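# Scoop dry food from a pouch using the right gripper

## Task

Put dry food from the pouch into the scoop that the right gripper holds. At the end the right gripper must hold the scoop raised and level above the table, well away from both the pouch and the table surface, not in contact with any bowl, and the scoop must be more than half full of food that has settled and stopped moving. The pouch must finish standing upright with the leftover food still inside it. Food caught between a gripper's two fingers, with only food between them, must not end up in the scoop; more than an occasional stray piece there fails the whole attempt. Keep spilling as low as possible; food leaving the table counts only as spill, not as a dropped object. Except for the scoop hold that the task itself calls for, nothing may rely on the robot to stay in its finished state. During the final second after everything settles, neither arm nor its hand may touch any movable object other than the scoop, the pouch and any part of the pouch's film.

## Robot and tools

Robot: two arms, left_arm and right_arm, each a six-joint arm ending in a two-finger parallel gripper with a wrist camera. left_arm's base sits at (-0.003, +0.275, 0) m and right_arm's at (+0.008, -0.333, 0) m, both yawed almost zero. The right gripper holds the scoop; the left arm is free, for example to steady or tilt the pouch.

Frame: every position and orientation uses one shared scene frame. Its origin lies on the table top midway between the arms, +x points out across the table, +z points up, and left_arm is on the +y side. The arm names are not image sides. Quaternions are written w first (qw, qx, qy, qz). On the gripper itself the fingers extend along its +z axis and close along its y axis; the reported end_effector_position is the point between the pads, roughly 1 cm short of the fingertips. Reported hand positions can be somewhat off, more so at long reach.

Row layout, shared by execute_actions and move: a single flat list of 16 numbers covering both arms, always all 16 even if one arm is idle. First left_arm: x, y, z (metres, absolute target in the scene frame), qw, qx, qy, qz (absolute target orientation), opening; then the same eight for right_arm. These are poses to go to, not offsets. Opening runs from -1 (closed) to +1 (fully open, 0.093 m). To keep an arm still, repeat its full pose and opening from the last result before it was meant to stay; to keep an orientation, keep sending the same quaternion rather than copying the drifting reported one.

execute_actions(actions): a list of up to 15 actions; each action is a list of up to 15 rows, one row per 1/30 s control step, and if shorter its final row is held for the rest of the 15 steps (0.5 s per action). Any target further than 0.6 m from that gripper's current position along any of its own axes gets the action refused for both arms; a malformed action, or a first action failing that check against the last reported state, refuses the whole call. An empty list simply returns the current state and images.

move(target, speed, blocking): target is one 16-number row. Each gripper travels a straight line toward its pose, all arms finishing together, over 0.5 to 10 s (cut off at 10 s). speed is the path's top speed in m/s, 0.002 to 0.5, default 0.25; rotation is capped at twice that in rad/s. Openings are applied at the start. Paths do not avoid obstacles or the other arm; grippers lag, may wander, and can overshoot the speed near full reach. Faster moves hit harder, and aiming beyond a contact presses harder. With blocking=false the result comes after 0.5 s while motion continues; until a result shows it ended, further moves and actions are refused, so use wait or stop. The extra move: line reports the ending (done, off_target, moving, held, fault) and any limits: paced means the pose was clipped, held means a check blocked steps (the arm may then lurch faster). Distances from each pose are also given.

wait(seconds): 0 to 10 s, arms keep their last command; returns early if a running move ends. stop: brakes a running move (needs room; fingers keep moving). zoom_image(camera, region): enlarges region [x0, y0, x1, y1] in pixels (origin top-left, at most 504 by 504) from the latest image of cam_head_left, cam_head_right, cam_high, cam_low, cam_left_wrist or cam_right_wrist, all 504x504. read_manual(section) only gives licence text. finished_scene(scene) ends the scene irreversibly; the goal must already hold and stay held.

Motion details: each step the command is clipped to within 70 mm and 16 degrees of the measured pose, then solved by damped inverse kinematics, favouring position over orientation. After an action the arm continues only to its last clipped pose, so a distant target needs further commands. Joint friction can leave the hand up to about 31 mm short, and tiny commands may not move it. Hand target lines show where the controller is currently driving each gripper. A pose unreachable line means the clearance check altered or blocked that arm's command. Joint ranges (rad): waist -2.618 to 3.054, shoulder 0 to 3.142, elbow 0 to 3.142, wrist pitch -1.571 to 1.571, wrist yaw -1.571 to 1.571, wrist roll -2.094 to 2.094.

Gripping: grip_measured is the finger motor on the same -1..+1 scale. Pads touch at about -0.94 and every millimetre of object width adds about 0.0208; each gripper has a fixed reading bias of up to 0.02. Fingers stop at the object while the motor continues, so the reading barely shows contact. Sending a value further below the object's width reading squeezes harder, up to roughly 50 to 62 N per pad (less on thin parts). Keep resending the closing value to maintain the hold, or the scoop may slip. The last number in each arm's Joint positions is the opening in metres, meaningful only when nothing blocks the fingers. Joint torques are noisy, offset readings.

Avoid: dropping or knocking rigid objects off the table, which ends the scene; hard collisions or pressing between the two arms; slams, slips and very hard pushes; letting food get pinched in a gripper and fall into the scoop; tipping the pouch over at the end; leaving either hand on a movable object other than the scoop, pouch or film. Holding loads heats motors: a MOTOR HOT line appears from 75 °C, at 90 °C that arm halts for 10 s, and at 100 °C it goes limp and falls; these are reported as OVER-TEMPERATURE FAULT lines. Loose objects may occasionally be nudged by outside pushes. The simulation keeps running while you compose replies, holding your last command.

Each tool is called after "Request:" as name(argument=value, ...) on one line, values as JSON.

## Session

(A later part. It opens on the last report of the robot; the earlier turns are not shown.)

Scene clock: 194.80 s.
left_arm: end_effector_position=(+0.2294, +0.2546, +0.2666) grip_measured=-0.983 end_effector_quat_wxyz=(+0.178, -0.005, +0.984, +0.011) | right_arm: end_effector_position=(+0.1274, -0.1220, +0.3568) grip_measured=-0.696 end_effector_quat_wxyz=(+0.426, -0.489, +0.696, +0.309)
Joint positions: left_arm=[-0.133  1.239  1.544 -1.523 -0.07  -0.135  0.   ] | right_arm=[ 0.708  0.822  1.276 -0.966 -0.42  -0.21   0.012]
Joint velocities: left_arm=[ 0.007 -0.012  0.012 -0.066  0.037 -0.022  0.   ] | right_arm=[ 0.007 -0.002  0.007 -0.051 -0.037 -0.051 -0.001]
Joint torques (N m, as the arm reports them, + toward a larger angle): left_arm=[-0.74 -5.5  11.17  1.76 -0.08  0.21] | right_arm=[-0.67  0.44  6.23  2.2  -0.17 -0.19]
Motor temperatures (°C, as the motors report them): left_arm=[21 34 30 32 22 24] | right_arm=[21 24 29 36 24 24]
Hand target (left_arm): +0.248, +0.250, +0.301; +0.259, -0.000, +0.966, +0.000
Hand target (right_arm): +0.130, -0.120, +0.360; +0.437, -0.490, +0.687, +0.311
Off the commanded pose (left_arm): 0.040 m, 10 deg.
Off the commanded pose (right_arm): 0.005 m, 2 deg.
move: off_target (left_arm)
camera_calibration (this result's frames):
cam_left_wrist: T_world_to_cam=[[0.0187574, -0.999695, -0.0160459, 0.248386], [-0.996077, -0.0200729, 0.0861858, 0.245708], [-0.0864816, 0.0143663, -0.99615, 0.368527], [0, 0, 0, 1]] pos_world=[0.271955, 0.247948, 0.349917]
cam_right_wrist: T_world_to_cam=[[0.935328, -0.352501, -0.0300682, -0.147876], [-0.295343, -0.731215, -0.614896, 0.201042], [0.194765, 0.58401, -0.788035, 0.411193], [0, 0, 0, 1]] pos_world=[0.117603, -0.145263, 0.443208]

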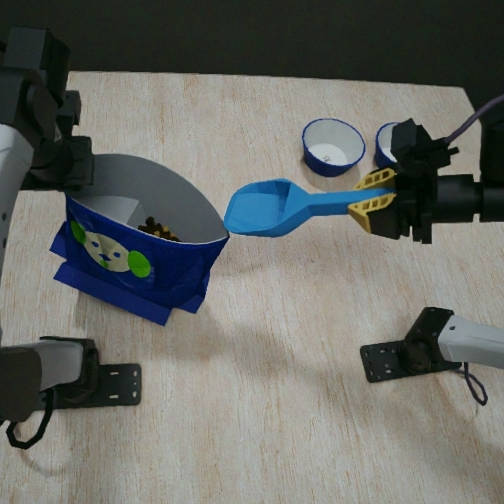

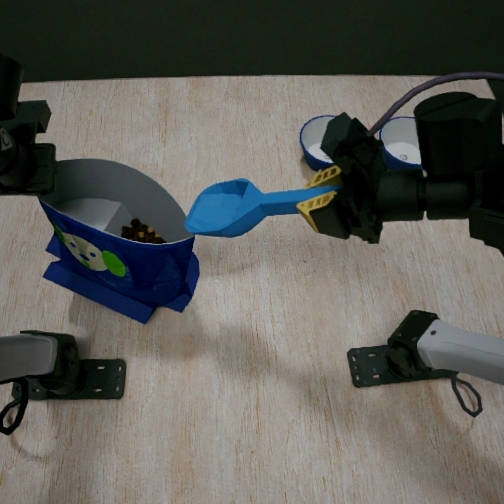

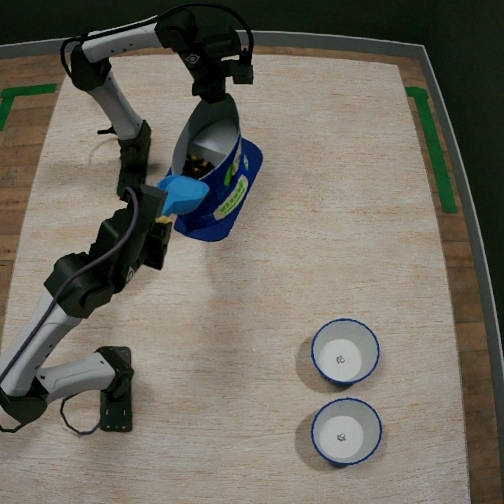

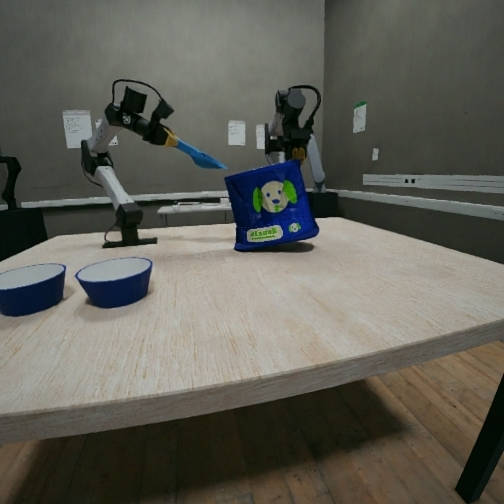

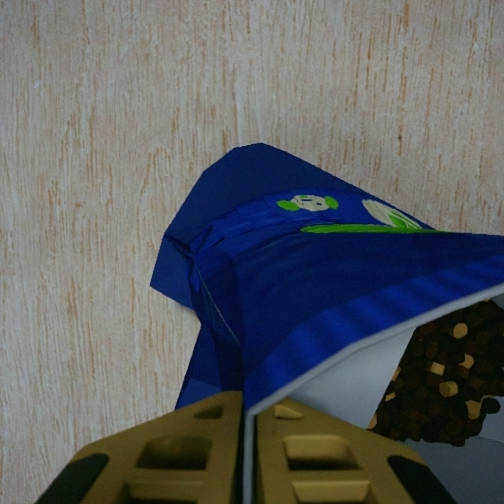

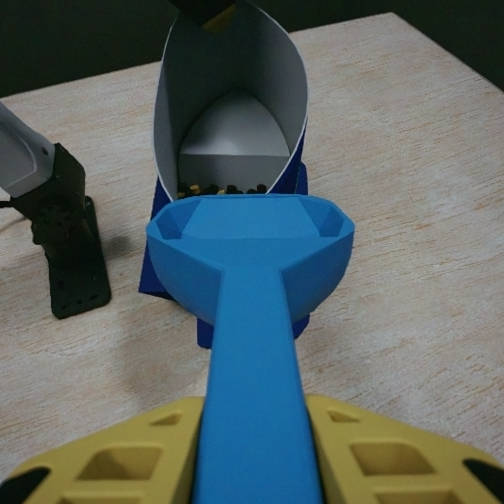

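Request:
move(target=[0.265,0.20,0.36,0.342,0,0.94,0,-1, 0.12,-0.15,0.36,0.437,-0.490,0.687,0.312,-1], speed=0.05)

Scene clock: 202.67 s.
left_arm: end_effector_position=(+0.2440, +0.2039, +0.3083) grip_measured=-0.983 end_effector_quat_wxyz=(+0.234, +0.030, +0.971, +0.033) | right_arm: end_effector_position=(+0.1235, -0.1480, +0.3518) grip_measured=-0.696 end_effector_quat_wxyz=(+0.422, -0.487, +0.700, +0.308)
Joint positions: left_arm=[-0.43   1.339  1.761 -1.577 -0.239 -0.321  0.   ] | right_arm=[ 0.512  0.775  1.276 -1.076 -0.585 -0.32   0.012]
Joint velocities: left_arm=[ 0.002 -0.012 -0.007  0.007 -0.037 -0.051  0.   ] | right_arm=[-0.017 -0.007  0.007 -0.051 -0.081 -0.007 -0.   ]
Joint torques (N m, as the arm reports them, + toward a larger angle): left_arm=[-0.82 -7.89 12.09  2.07 -0.52 -0.09] | right_arm=[-0.63 -0.15  7.15  1.9  -0.26 -0.19]
Motor temperatures (°C, as the motors report them): left_arm=[21 34 33 34 22 24] | right_arm=[21 24 29 37 24 24]
Hand target (left_arm): +0.259, +0.201, +0.358; +0.341, +0.002, +0.940, +0.002
Hand target (right_arm): +0.120, -0.150, +0.360; +0.437, -0.490, +0.687, +0.311
Off the commanded pose (left_arm): 0.056 m, 14 deg.
Off the commanded pose (right_arm): 0.009 m, 2 deg.
move: off_target (left_arm)
camera_calibration (this result's frames):
cam_left_wrist: T_world_to_cam=[[-0.0392715, -0.996443, -0.0745529, 0.229669], [-0.99879, 0.0413547, -0.0266071, 0.278547], [0.0295956, 0.0734178, -0.996862, 0.371971], [0, 0, 0, 1]] pos_world=[0.276221, 0.190024, 0.395337]
cam_right_wrist: T_world_to_cam=[[0.933049, -0.3578, -0.0374082, -0.151489], [-0.305325, -0.732605, -0.60833, 0.176585], [0.190255, 0.579024, -0.792802, 0.424675], [0, 0, 0, 1]] pos_world=[0.114465, -0.170733, 0.438439]

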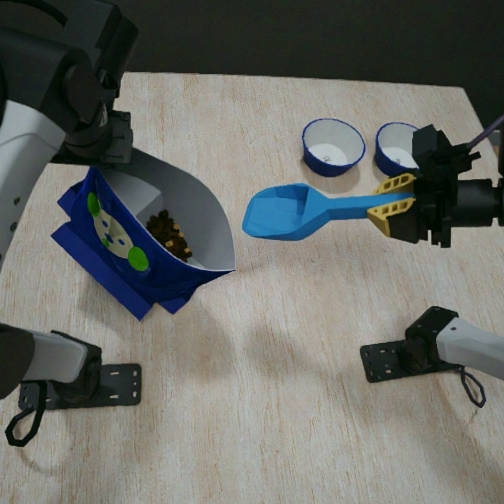

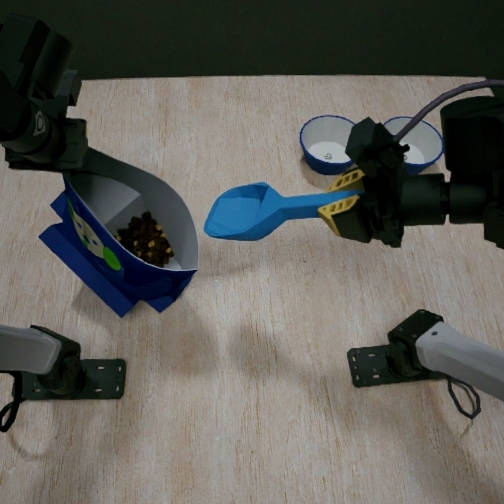

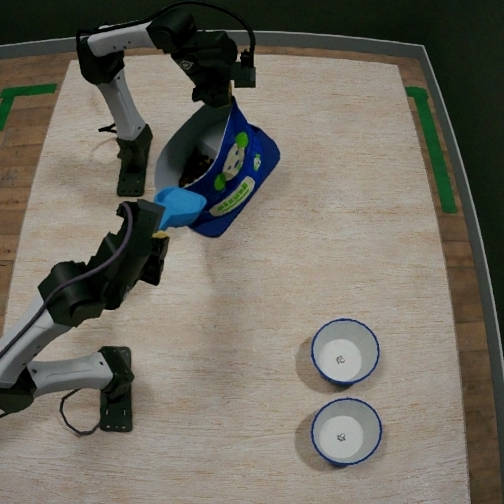

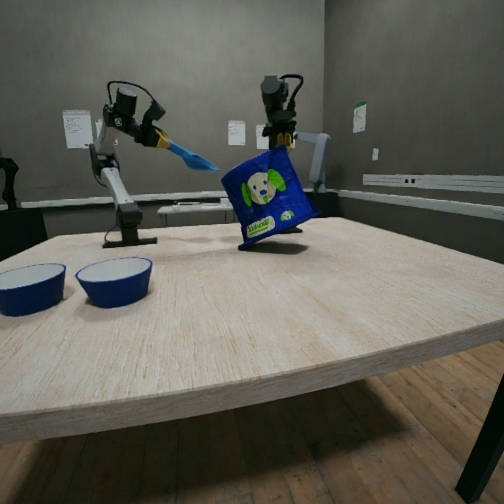

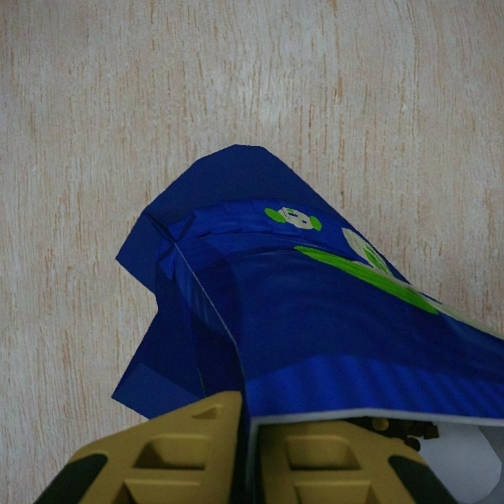

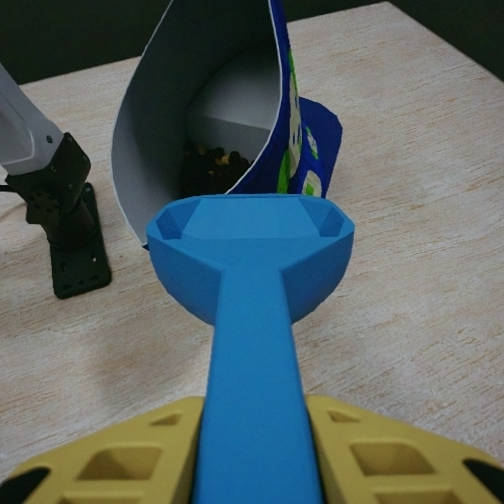

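Request:
move(target=[0.265,0.20,0.36,0.342,0,0.94,0,-1, 0.10,0.01,0.37,0.301,-0.448,0.826,0.163,-1], speed=0.12)

Scene clock: 213.67 s.
left_arm: end_effector_position=(+0.2484, +0.2040, +0.3050) grip_measured=-0.983 end_effector_quat_wxyz=(+0.228, +0.031, +0.972, +0.042) | right_arm: end_effector_position=(+0.0993, +0.0032, +0.3736) grip_measured=-0.696 end_effector_quat_wxyz=(+0.293, -0.453, +0.823, +0.175)
Joint positions: left_arm=[-0.43   1.359  1.765 -1.578 -0.251 -0.319  0.   ] | right_arm=[ 1.36   1.598  2.174 -1.485  0.239  0.33   0.012]
Joint velocities: left_arm=[ 0.017 -0.012  0.007  0.007  0.007  0.051  0.   ] | right_arm=[ 0.012  0.002 -0.007 -0.037  0.037 -0.037  0.001]
Joint torques (N m, as the arm reports them, + toward a larger angle): left_arm=[ -0.22 -10.27  11.97   2.04  -0.34  -0.07] | right_arm=[ 0.83 -3.62  7.14  1.54  0.35 -0.06]
Motor temperatures (°C, as the motors report them): left_arm=[21 33 38 37 22 24] | right_arm=[21 23 30 37 24 24]
Hand target (left_arm): +0.259, +0.202, +0.359; +0.341, +0.001, +0.940, -0.002
Hand target (right_arm): +0.102, +0.009, +0.371; +0.297, -0.449, +0.826, +0.168
Off the commanded pose (left_arm): 0.058 m, 15 deg.
Off the commanded pose (right_arm): 0.008 m, 2 deg.
move: off_target (left_arm)
camera_calibration (this result's frames):
cam_left_wrist: T_world_to_cam=[[-0.0375585, -0.995036, -0.0921591, 0.234338], [-0.999127, 0.0390801, -0.014761, 0.27978], [0.0182894, 0.0915242, -0.995635, 0.36725], [0, 0, 0, 1]] pos_world=[0.28162, 0.188629, 0.391374]
cam_right_wrist: T_world_to_cam=[[0.834025, -0.550993, -0.0284204, -0.066904], [-0.539758, -0.80418, -0.24891, 0.182417], [0.114293, 0.222937, -0.96811, 0.433146], [0, 0, 0, 1]] pos_world=[0.104755, 0.0132676, 0.462837]

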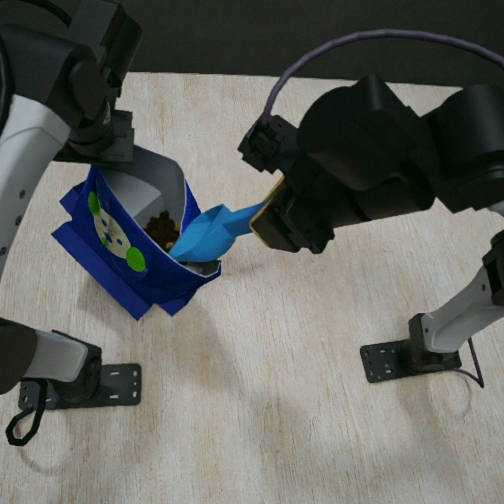

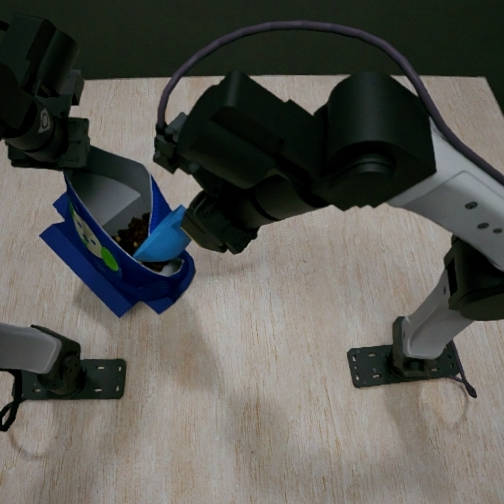

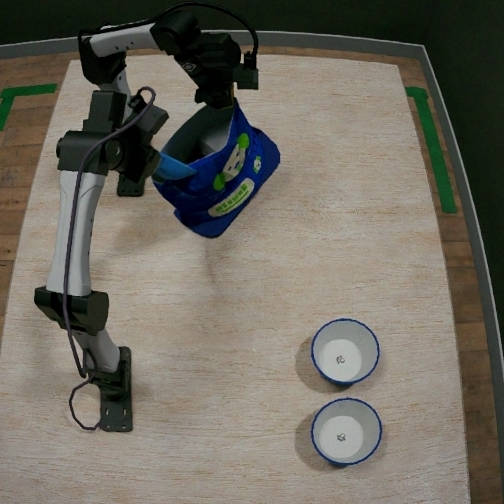

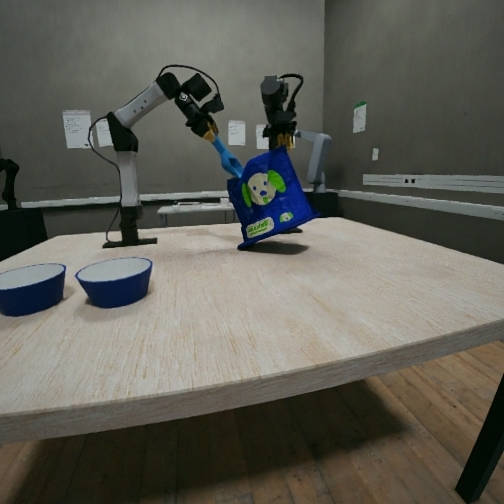

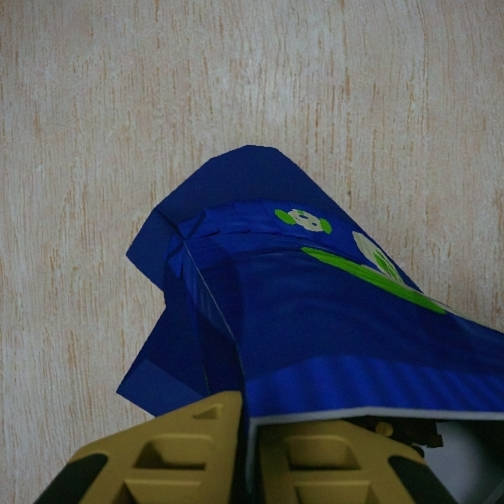

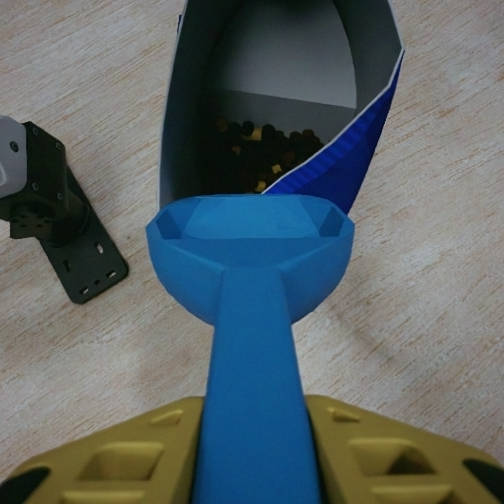

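Request:
move(target=[0.265,0.20,0.36,0.342,0,0.94,0,-1, 0.095,0.0,0.42,0.406,-0.423,0.780,0.220,-1], speed=0.1)

Scene clock: 218.47 s.
left_arm: end_effector_position=(+0.2521, +0.2042, +0.3022) grip_measured=-0.983 end_effector_quat_wxyz=(+0.222, +0.030, +0.973, +0.046) | right_arm: end_effector_position=(+0.0958, -0.0001, +0.4130) grip_measured=-0.696 end_effector_quat_wxyz=(+0.392, -0.425, +0.789, +0.210)
Joint positions: left_arm=[-0.425  1.376  1.769 -1.578 -0.253 -0.318  0.   ] | right_arm=[ 1.448  1.482  2.078 -1.315  0.408  0.331  0.012]
Joint velocities: left_arm=[-0.017  0.007 -0.007 -0.007 -0.022  0.037  0.   ] | right_arm=[ 0.002 -0.002 -0.017  0.051 -0.022 -0.022 -0.   ]
Joint torques (N m, as the arm reports them, + toward a larger angle): left_arm=[ -0.45 -12.05  11.61   2.03  -0.31  -0.08] | right_arm=[ 1.15 -5.81  5.16  1.98  0.34 -0.19]
Motor temperatures (°C, as the motors report them): left_arm=[21 34 39 37 22 24] | right_arm=[21 24 30 36 24 24]
Hand target (left_arm): +0.259, +0.202, +0.359; +0.340, +0.001, +0.940, -0.002
Hand target (right_arm): +0.095, -0.000, +0.420; +0.406, -0.422, +0.781, +0.218
Off the commanded pose (left_arm): 0.059 m, 16 deg.
Off the commanded pose (right_arm): 0.007 m, 2 deg.
move: off_target (left_arm)
camera_calibration (this result's frames):
cam_left_wrist: T_world_to_cam=[[-0.0339456, -0.994466, -0.0994257, 0.235549], [-0.999401, 0.0344477, -0.00333713, 0.280996], [0.00674366, 0.0992529, -0.995039, 0.365519], [0, 0, 0, 1]] pos_world=[0.286358, 0.188287, 0.388063]
cam_right_wrist: T_world_to_cam=[[0.820091, -0.572156, -0.00938117, -0.0712239], [-0.511816, -0.726074, -0.459196, 0.271853], [0.25592, 0.381384, -0.888286, 0.425995], [0, 0, 0, 1]] pos_world=[0.0885281, -0.00583329, 0.502571]

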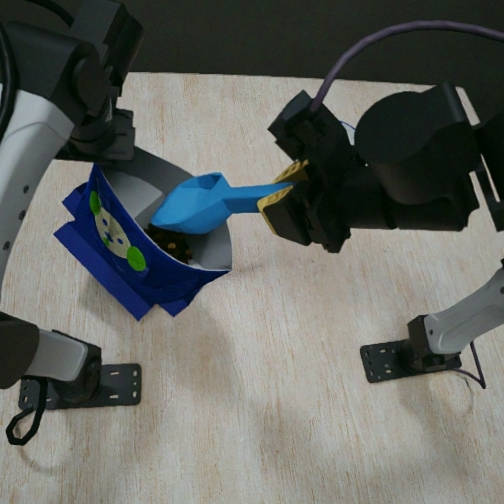

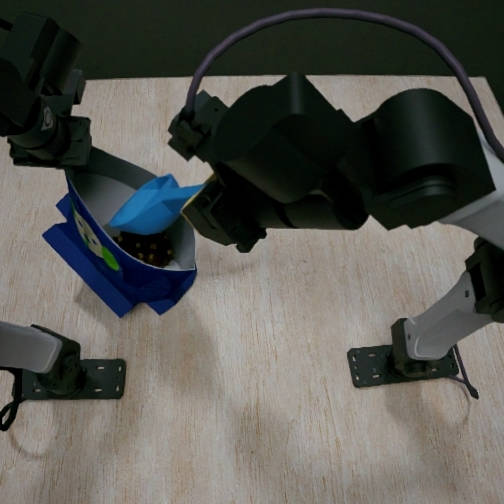

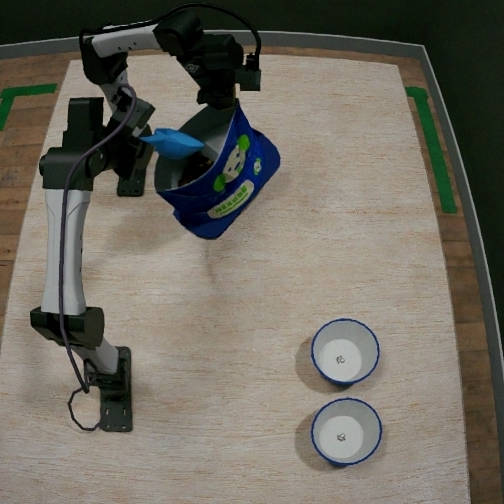

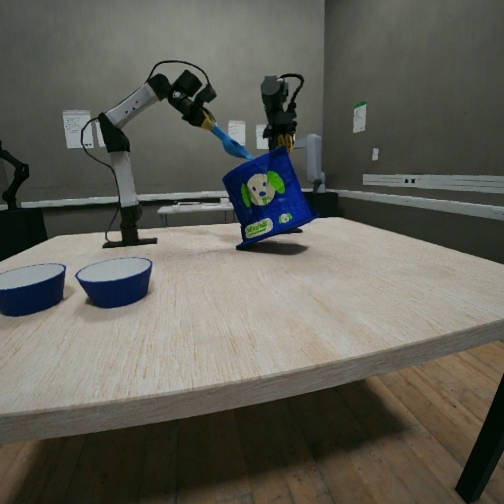

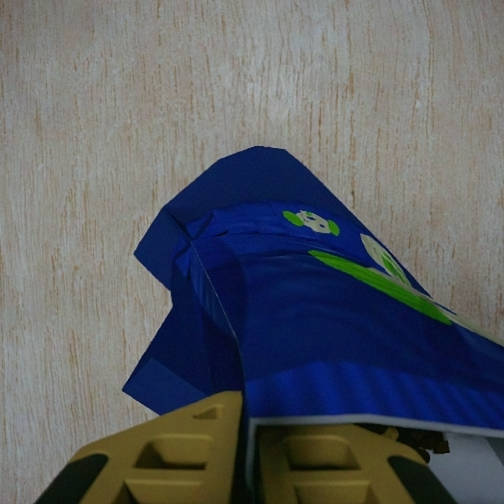

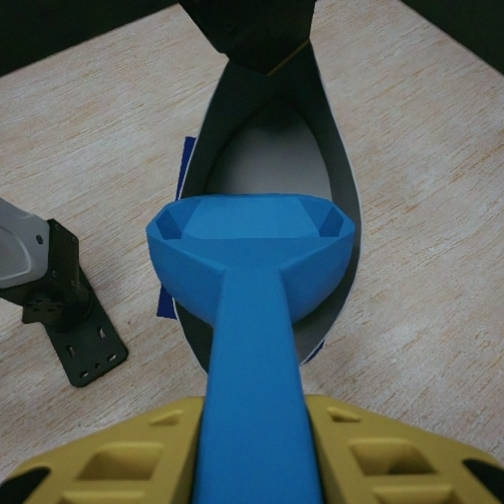

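Request:
move(target=[0.265,0.20,0.36,0.342,0,0.94,0,-1, 0.142,0.055,0.29,0.228,-0.461,0.849,0.124,-1], speed=0.07)

Scene clock: 224.20 s.
left_arm: end_effector_position=(+0.2503, +0.2018, +0.3011) grip_measured=-0.983 end_effector_quat_wxyz=(+0.219, +0.030, +0.974, +0.037) | right_arm: end_effector_position=(+0.1391, +0.0533, +0.2864) grip_measured=-0.696 end_effector_quat_wxyz=(+0.224, -0.462, +0.849, +0.121)
Joint positions: left_arm=[-0.425  1.373  1.765 -1.578 -0.235 -0.321  0.   ] | right_arm=[ 1.246  1.78   2.064 -1.361  0.152  0.27   0.012]
Joint velocities: left_arm=[-0.022  0.012  0.027 -0.022  0.051  0.037  0.   ] | right_arm=[ 0.007  0.007 -0.012  0.051  0.007  0.066  0.001]
Joint torques (N m, as the arm reports them, + toward a larger angle): left_arm=[ -0.54 -11.78  11.85   2.02  -0.47  -0.08] | right_arm=[-0.51 -7.52  8.83  1.28  0.09 -0.18]
Motor temperatures (°C, as the motors report them): left_arm=[20 34 41 38 22 24] | right_arm=[21 24 30 36 24 24]
Hand target (left_arm): +0.259, +0.202, +0.359; +0.340, +0.000, +0.940, -0.003
Hand target (right_arm): +0.142, +0.056, +0.290; +0.228, -0.462, +0.848, +0.126
Off the commanded pose (left_arm): 0.061 m, 16 deg.
Off the commanded pose (right_arm): 0.005 m, 1 deg.
move: off_target (left_arm); limits=paced
camera_calibration (this result's frames):
cam_left_wrist: T_world_to_cam=[[-0.0382624, -0.995817, -0.0829676, 0.229405], [-0.999268, 0.0381079, 0.00344576, 0.276434], [-0.000269623, 0.0830387, -0.996546, 0.370178], [0, 0, 0, 1]] pos_world=[0.285108, 0.187172, 0.38698]
cam_right_wrist: T_world_to_cam=[[0.823878, -0.566764, 0.00181554, -0.0814033], [-0.565225, -0.821869, -0.0710813, 0.176081], [0.0417784, 0.0575361, -0.997469, 0.360388], [0, 0, 0, 1]] pos_world=[0.151535, 0.0778434, 0.37214]

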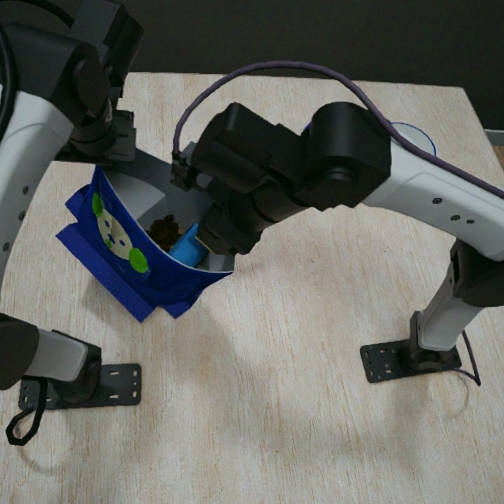

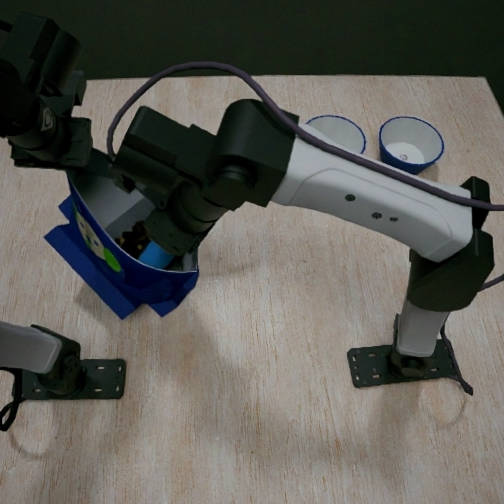

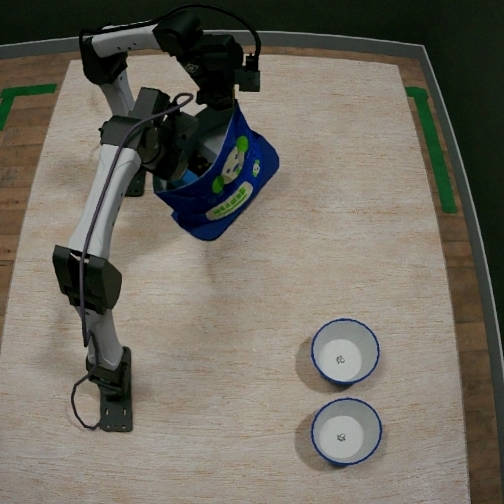

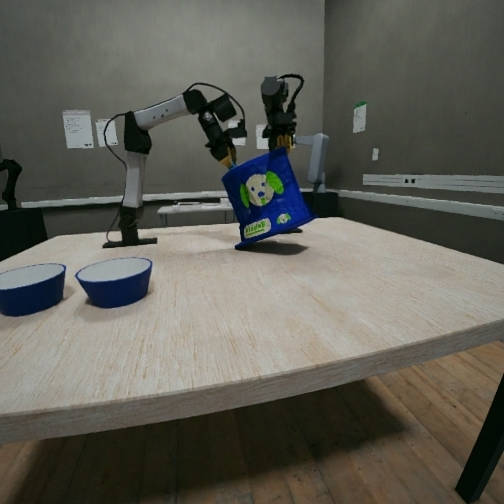

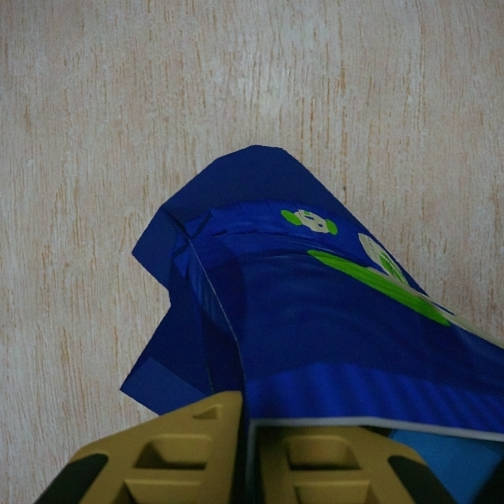

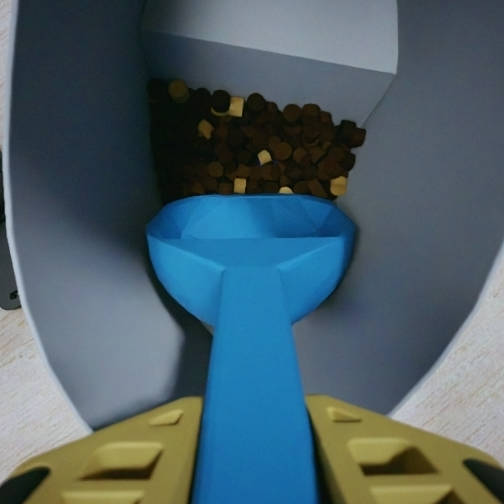

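Request:
move(target=[0.265,0.20,0.36,0.342,0,0.94,0,-1, 0.162,0.086,0.235,0.228,-0.461,0.849,0.124,-1], speed=0.04)

Scene clock: 235.07 s.
left_arm: end_effector_position=(+0.2531, +0.2068, +0.3000) grip_measured=-0.983 end_effector_quat_wxyz=(+0.221, +0.028, +0.973, +0.055) | right_arm: end_effector_position=(+0.1523, +0.0740, +0.2680) grip_measured=-0.696 end_effector_quat_wxyz=(+0.243, -0.458, +0.844, +0.139)
Joint positions: left_arm=[-0.425  1.379  1.762 -1.578 -0.27  -0.319  0.   ] | right_arm=[ 1.226  1.778  1.95  -1.193  0.143  0.249  0.012]
Joint velocities: left_arm=[-0.007  0.002  0.002  0.007  0.022  0.022  0.   ] | right_arm=[ 0.002  0.007 -0.007 -0.051 -0.037 -0.022  0.   ]
Joint torques (N m, as the arm reports them, + toward a larger angle): left_arm=[ -0.37 -12.4   12.19   2.    -0.16  -0.03] | right_arm=[-1.2  -4.85  3.38  1.88  0.07 -0.18]
Motor temperatures (°C, as the motors report them): left_arm=[20 36 43 39 22 24] | right_arm=[21 26 31 35 24 24]
Hand target (left_arm): +0.259, +0.203, +0.359; +0.340, +0.002, +0.940, -0.001
Hand target (right_arm): +0.161, +0.084, +0.236; +0.227, -0.461, +0.849, +0.123
Off the commanded pose (left_arm): 0.062 m, 16 deg; orientation clipped at the last step of the last action.
Off the commanded pose (right_arm): 0.036 m, 3 deg.
move: off_target (left_arm, right_arm); limits=paced
camera_calibration (this result's frames):
cam_left_wrist: T_world_to_cam=[[-0.0261796, -0.992765, -0.117182, 0.240995], [-0.999652, 0.026388, -0.000227068, 0.282654], [0.00331764, 0.117136, -0.99311, 0.359691], [0, 0, 0, 1]] pos_world=[0.287671, 0.18966, 0.385518]
cam_right_wrist: T_world_to_cam=[[0.825006, -0.564964, -0.0134631, -0.0767135], [-0.562146, -0.817982, -0.122056, 0.212141], [0.0579443, 0.108265, -0.992432, 0.332683], [0, 0, 0, 1]] pos_world=[0.163266, 0.0941694, 0.355026]

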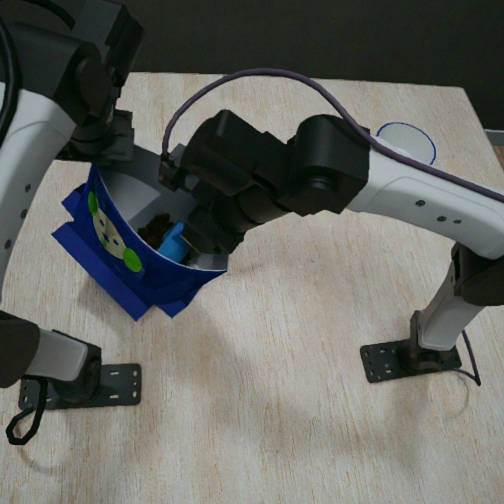

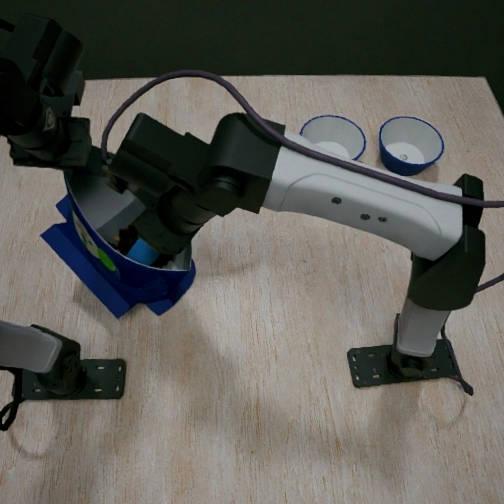

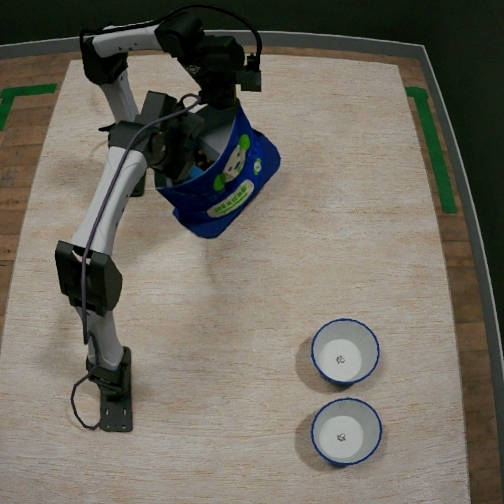

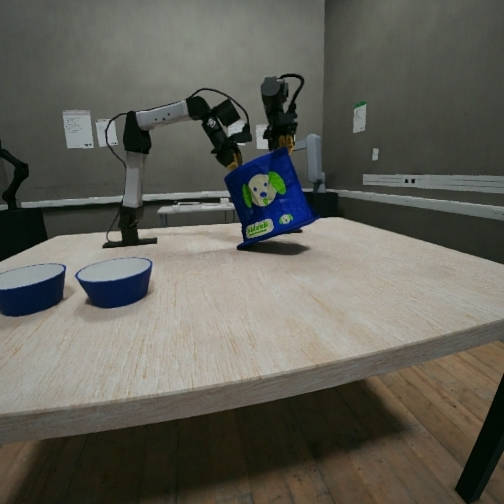

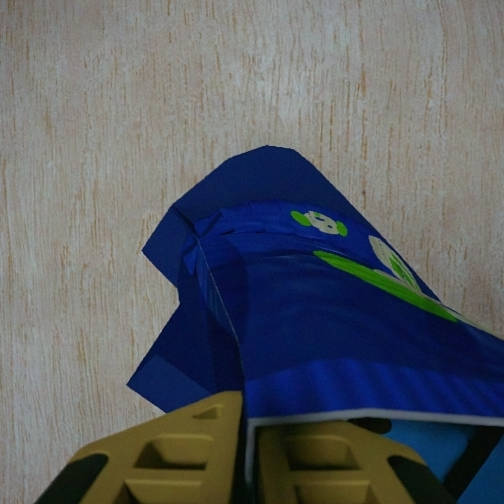

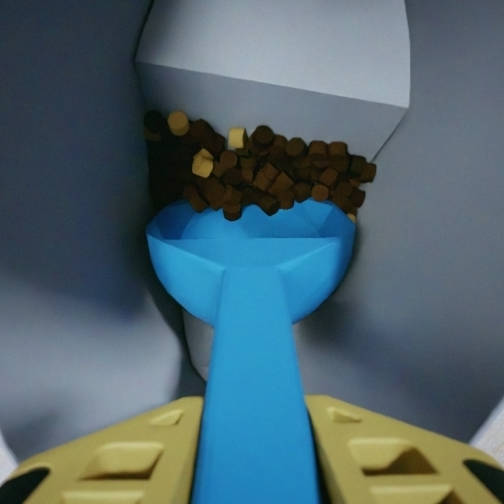

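Request:
move(target=[0.265,0.20,0.36,0.342,0,0.94,0,-1, 0.139,0.052,0.28,0.228,-0.461,0.849,0.124,-1], speed=0.05)

Request:
move(target=[0.20,0.124,0.36,0.342,0,0.94,0,-1, 0.093,-0.018,0.25,0.358,-0.436,0.803,0.194,-1], speed=0.04)

Scene clock: 248.53 s.
left_arm: end_effector_position=(+0.2498, +0.2018, +0.3001) grip_measured=-0.983 end_effector_quat_wxyz=(+0.218, +0.031, +0.975, +0.038) | right_arm: end_effector_position=(+0.1464, +0.0626, +0.2717) grip_measured=-0.696 end_effector_quat_wxyz=(+0.233, -0.460, +0.847, +0.127)
Joint positions: left_arm=[-0.425  1.372  1.761 -1.578 -0.234 -0.32   0.   ] | right_arm=[ 1.235  1.768  1.972 -1.257  0.151  0.259  0.012]
Joint velocities: left_arm=[-0.027  0.007 -0.002 -0.066 -0.022  0.037  0.   ] | right_arm=[-0.007 -0.002 -0.017  0.037 -0.022  0.066  0.001]
Joint torques (N m, as the arm reports them, + toward a larger angle): left_arm=[ -0.54 -11.83  12.08   2.01  -0.49  -0.08] | right_arm=[  1.23 -10.02   8.62   0.89   0.13  -0.03]
Motor temperatures (°C, as the motors report them): left_arm=[20 37 47 40 22 24] | right_arm=[21 27 30 35 24 24]
Hand target (left_arm): +0.258, +0.202, +0.359; +0.340, +0.000, +0.940, -0.003
Hand target (right_arm): +0.139, +0.052, +0.280; +0.228, -0.461, +0.849, +0.124
Off the commanded pose (left_arm): 0.062 m, 16 deg.
Off the commanded pose (right_arm): 0.015 m, 1 deg.
move: off_target (left_arm, right_arm); limits=paced
camera_calibration (this result's frames):
cam_left_wrist: T_world_to_cam=[[-0.0399905, -0.995694, -0.0836317, 0.229909], [-0.999194, 0.0395634, 0.00675898, 0.27469], [-0.00342112, 0.0838346, -0.996474, 0.369811], [0, 0, 0, 1]] pos_world=[0.284928, 0.187048, 0.385878]
cam_right_wrist: T_world_to_cam=[[0.822751, -0.5684, -0.00142165, -0.0809953], [-0.566075, -0.819153, -0.0924561, 0.192488], [0.0513875, 0.0768731, -0.995716, 0.341826], [0, 0, 0, 1]] pos_world=[0.158036, 0.0853621, 0.358043]

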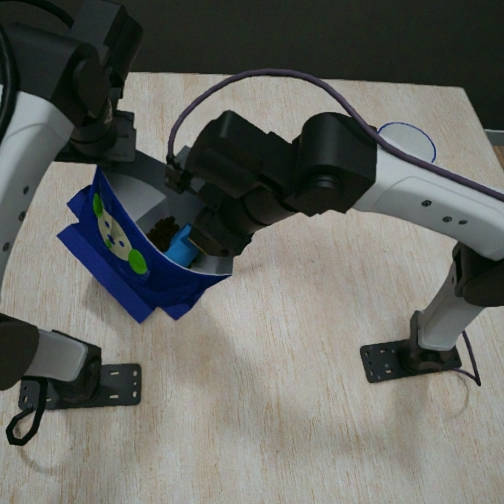

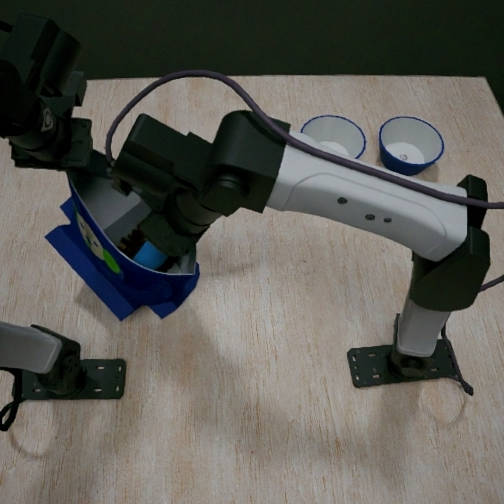

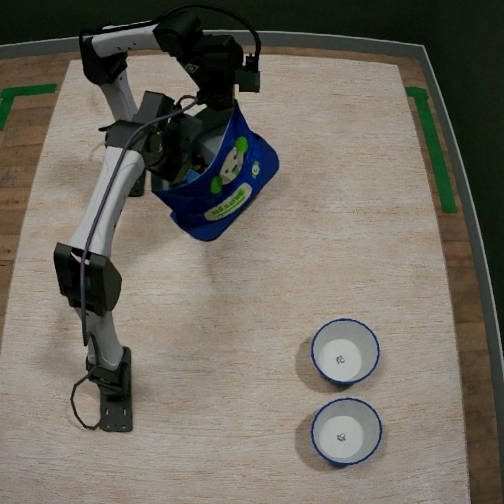

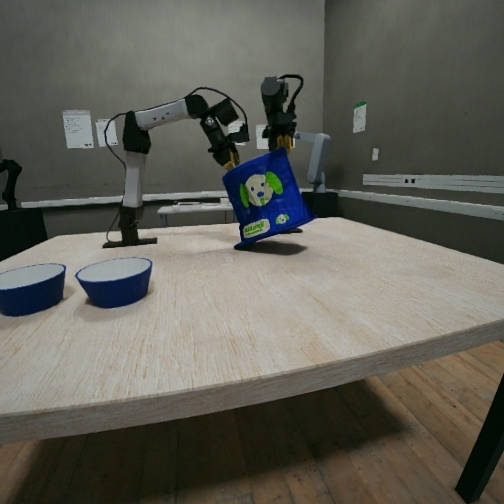

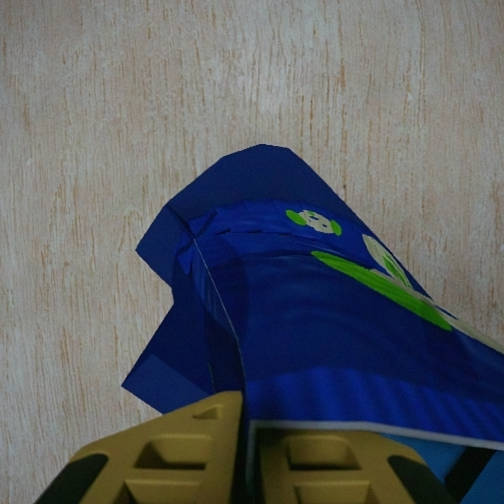

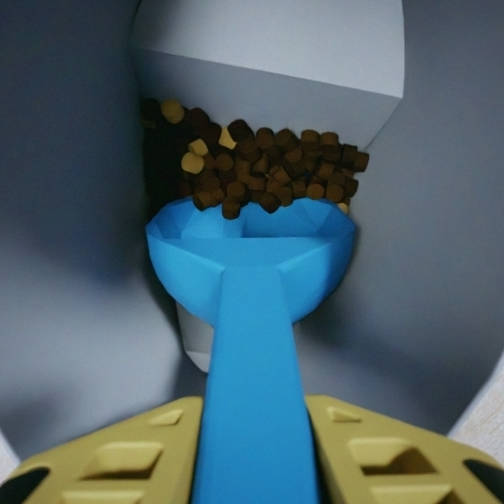

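Scene clock: 252.57 s.
left_arm: end_effector_position=(+0.2051, +0.1150, +0.3199) grip_measured=-0.983 end_effector_quat_wxyz=(+0.319, +0.043, +0.947, +0.017) | right_arm: end_effector_position=(+0.0925, -0.0155, +0.2519) grip_measured=-0.696 end_effector_quat_wxyz=(+0.353, -0.439, +0.803, +0.193)
Joint positions: left_arm=[-0.981  1.351  1.753 -1.579 -0.533 -0.786  0.   ] | right_arm=[ 1.428  1.173  1.181 -0.812  0.352  0.343  0.012]
Joint velocities: left_arm=[ 0.002  0.002 -0.022  0.037  0.007  0.007  0.   ] | right_arm=[-0.007  0.012  0.002  0.007  0.007 -0.022  0.   ]
Joint torques (N m, as the arm reports them, + toward a larger angle): left_arm=[ -1.63 -10.1   10.68   1.02  -0.72  -0.11] | right_arm=[ 0.86 -4.28  6.65  1.76  0.32 -0.03]
Motor temperatures (°C, as the motors report them): left_arm=[20 37 47 39 22 24] | right_arm=[21 28 30 35 24 24]
Hand target (left_arm): +0.199, +0.126, +0.357; +0.370, +0.015, +0.929, -0.027
Hand target (right_arm): +0.093, -0.018, +0.249; +0.358, -0.435, +0.803, +0.193
Off the commanded pose (left_arm): 0.041 m, 6 deg.
Off the commanded pose (right_arm): 0.003 m, 1 deg.
joint sent to its limit (left arm) — the command would take joint 4 (wrist pitch) past its lower limit, so that joint was sent only as far as its limit.
move: off_target (left_arm)
camera_calibration (this result's frames):
cam_left_wrist: T_world_to_cam=[[-0.0664683, -0.996229, -0.055766, 0.139908], [-0.976295, 0.0764729, -0.202487, 0.291332], [0.205988, 0.0409851, -0.977696, 0.352605], [0, 0, 0, 1]] pos_world=[0.221093, 0.10265, 0.411534]
cam_right_wrist: T_world_to_cam=[[0.827177, -0.561864, -0.0092746, -0.0793648], [-0.523747, -0.76487, -0.375052, 0.164284], [0.203634, 0.315092, -0.926957, 0.303078], [0, 0, 0, 1]] pos_world=[0.0899749, -0.0144338, 0.34182]

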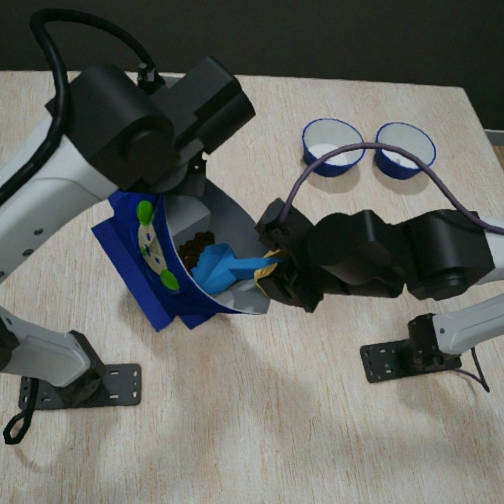

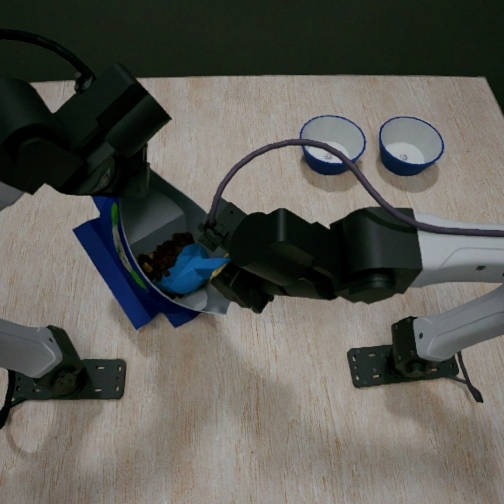

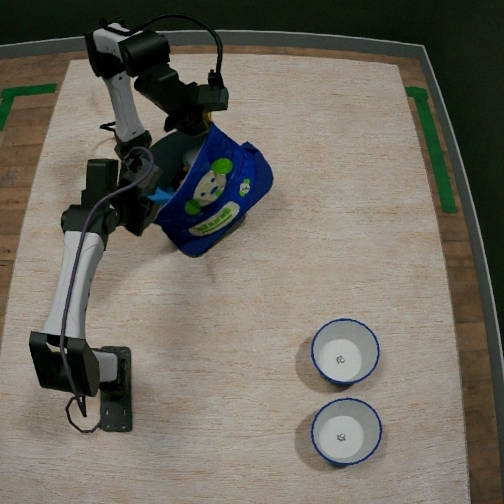

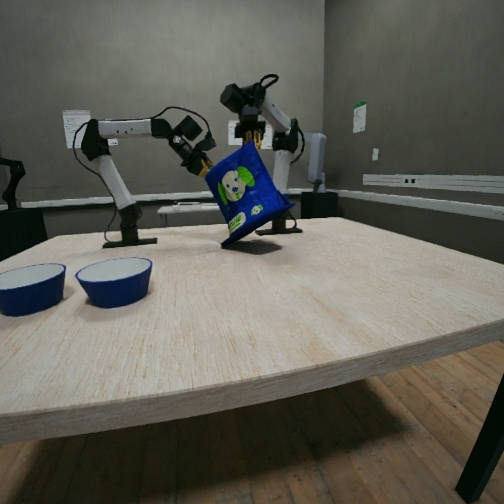

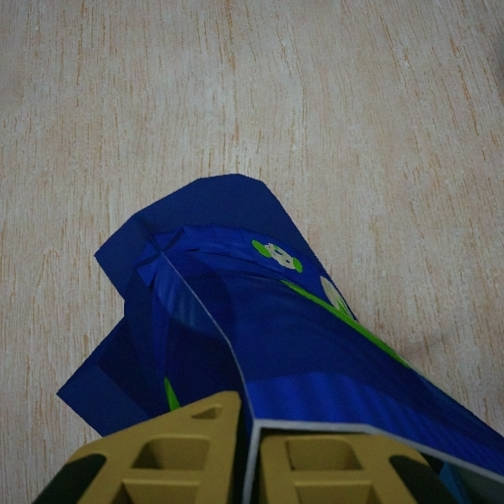

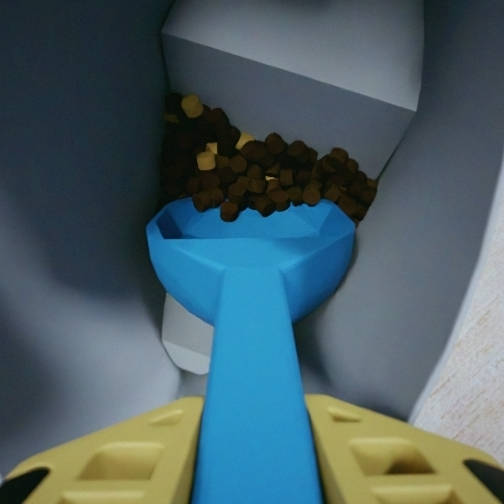

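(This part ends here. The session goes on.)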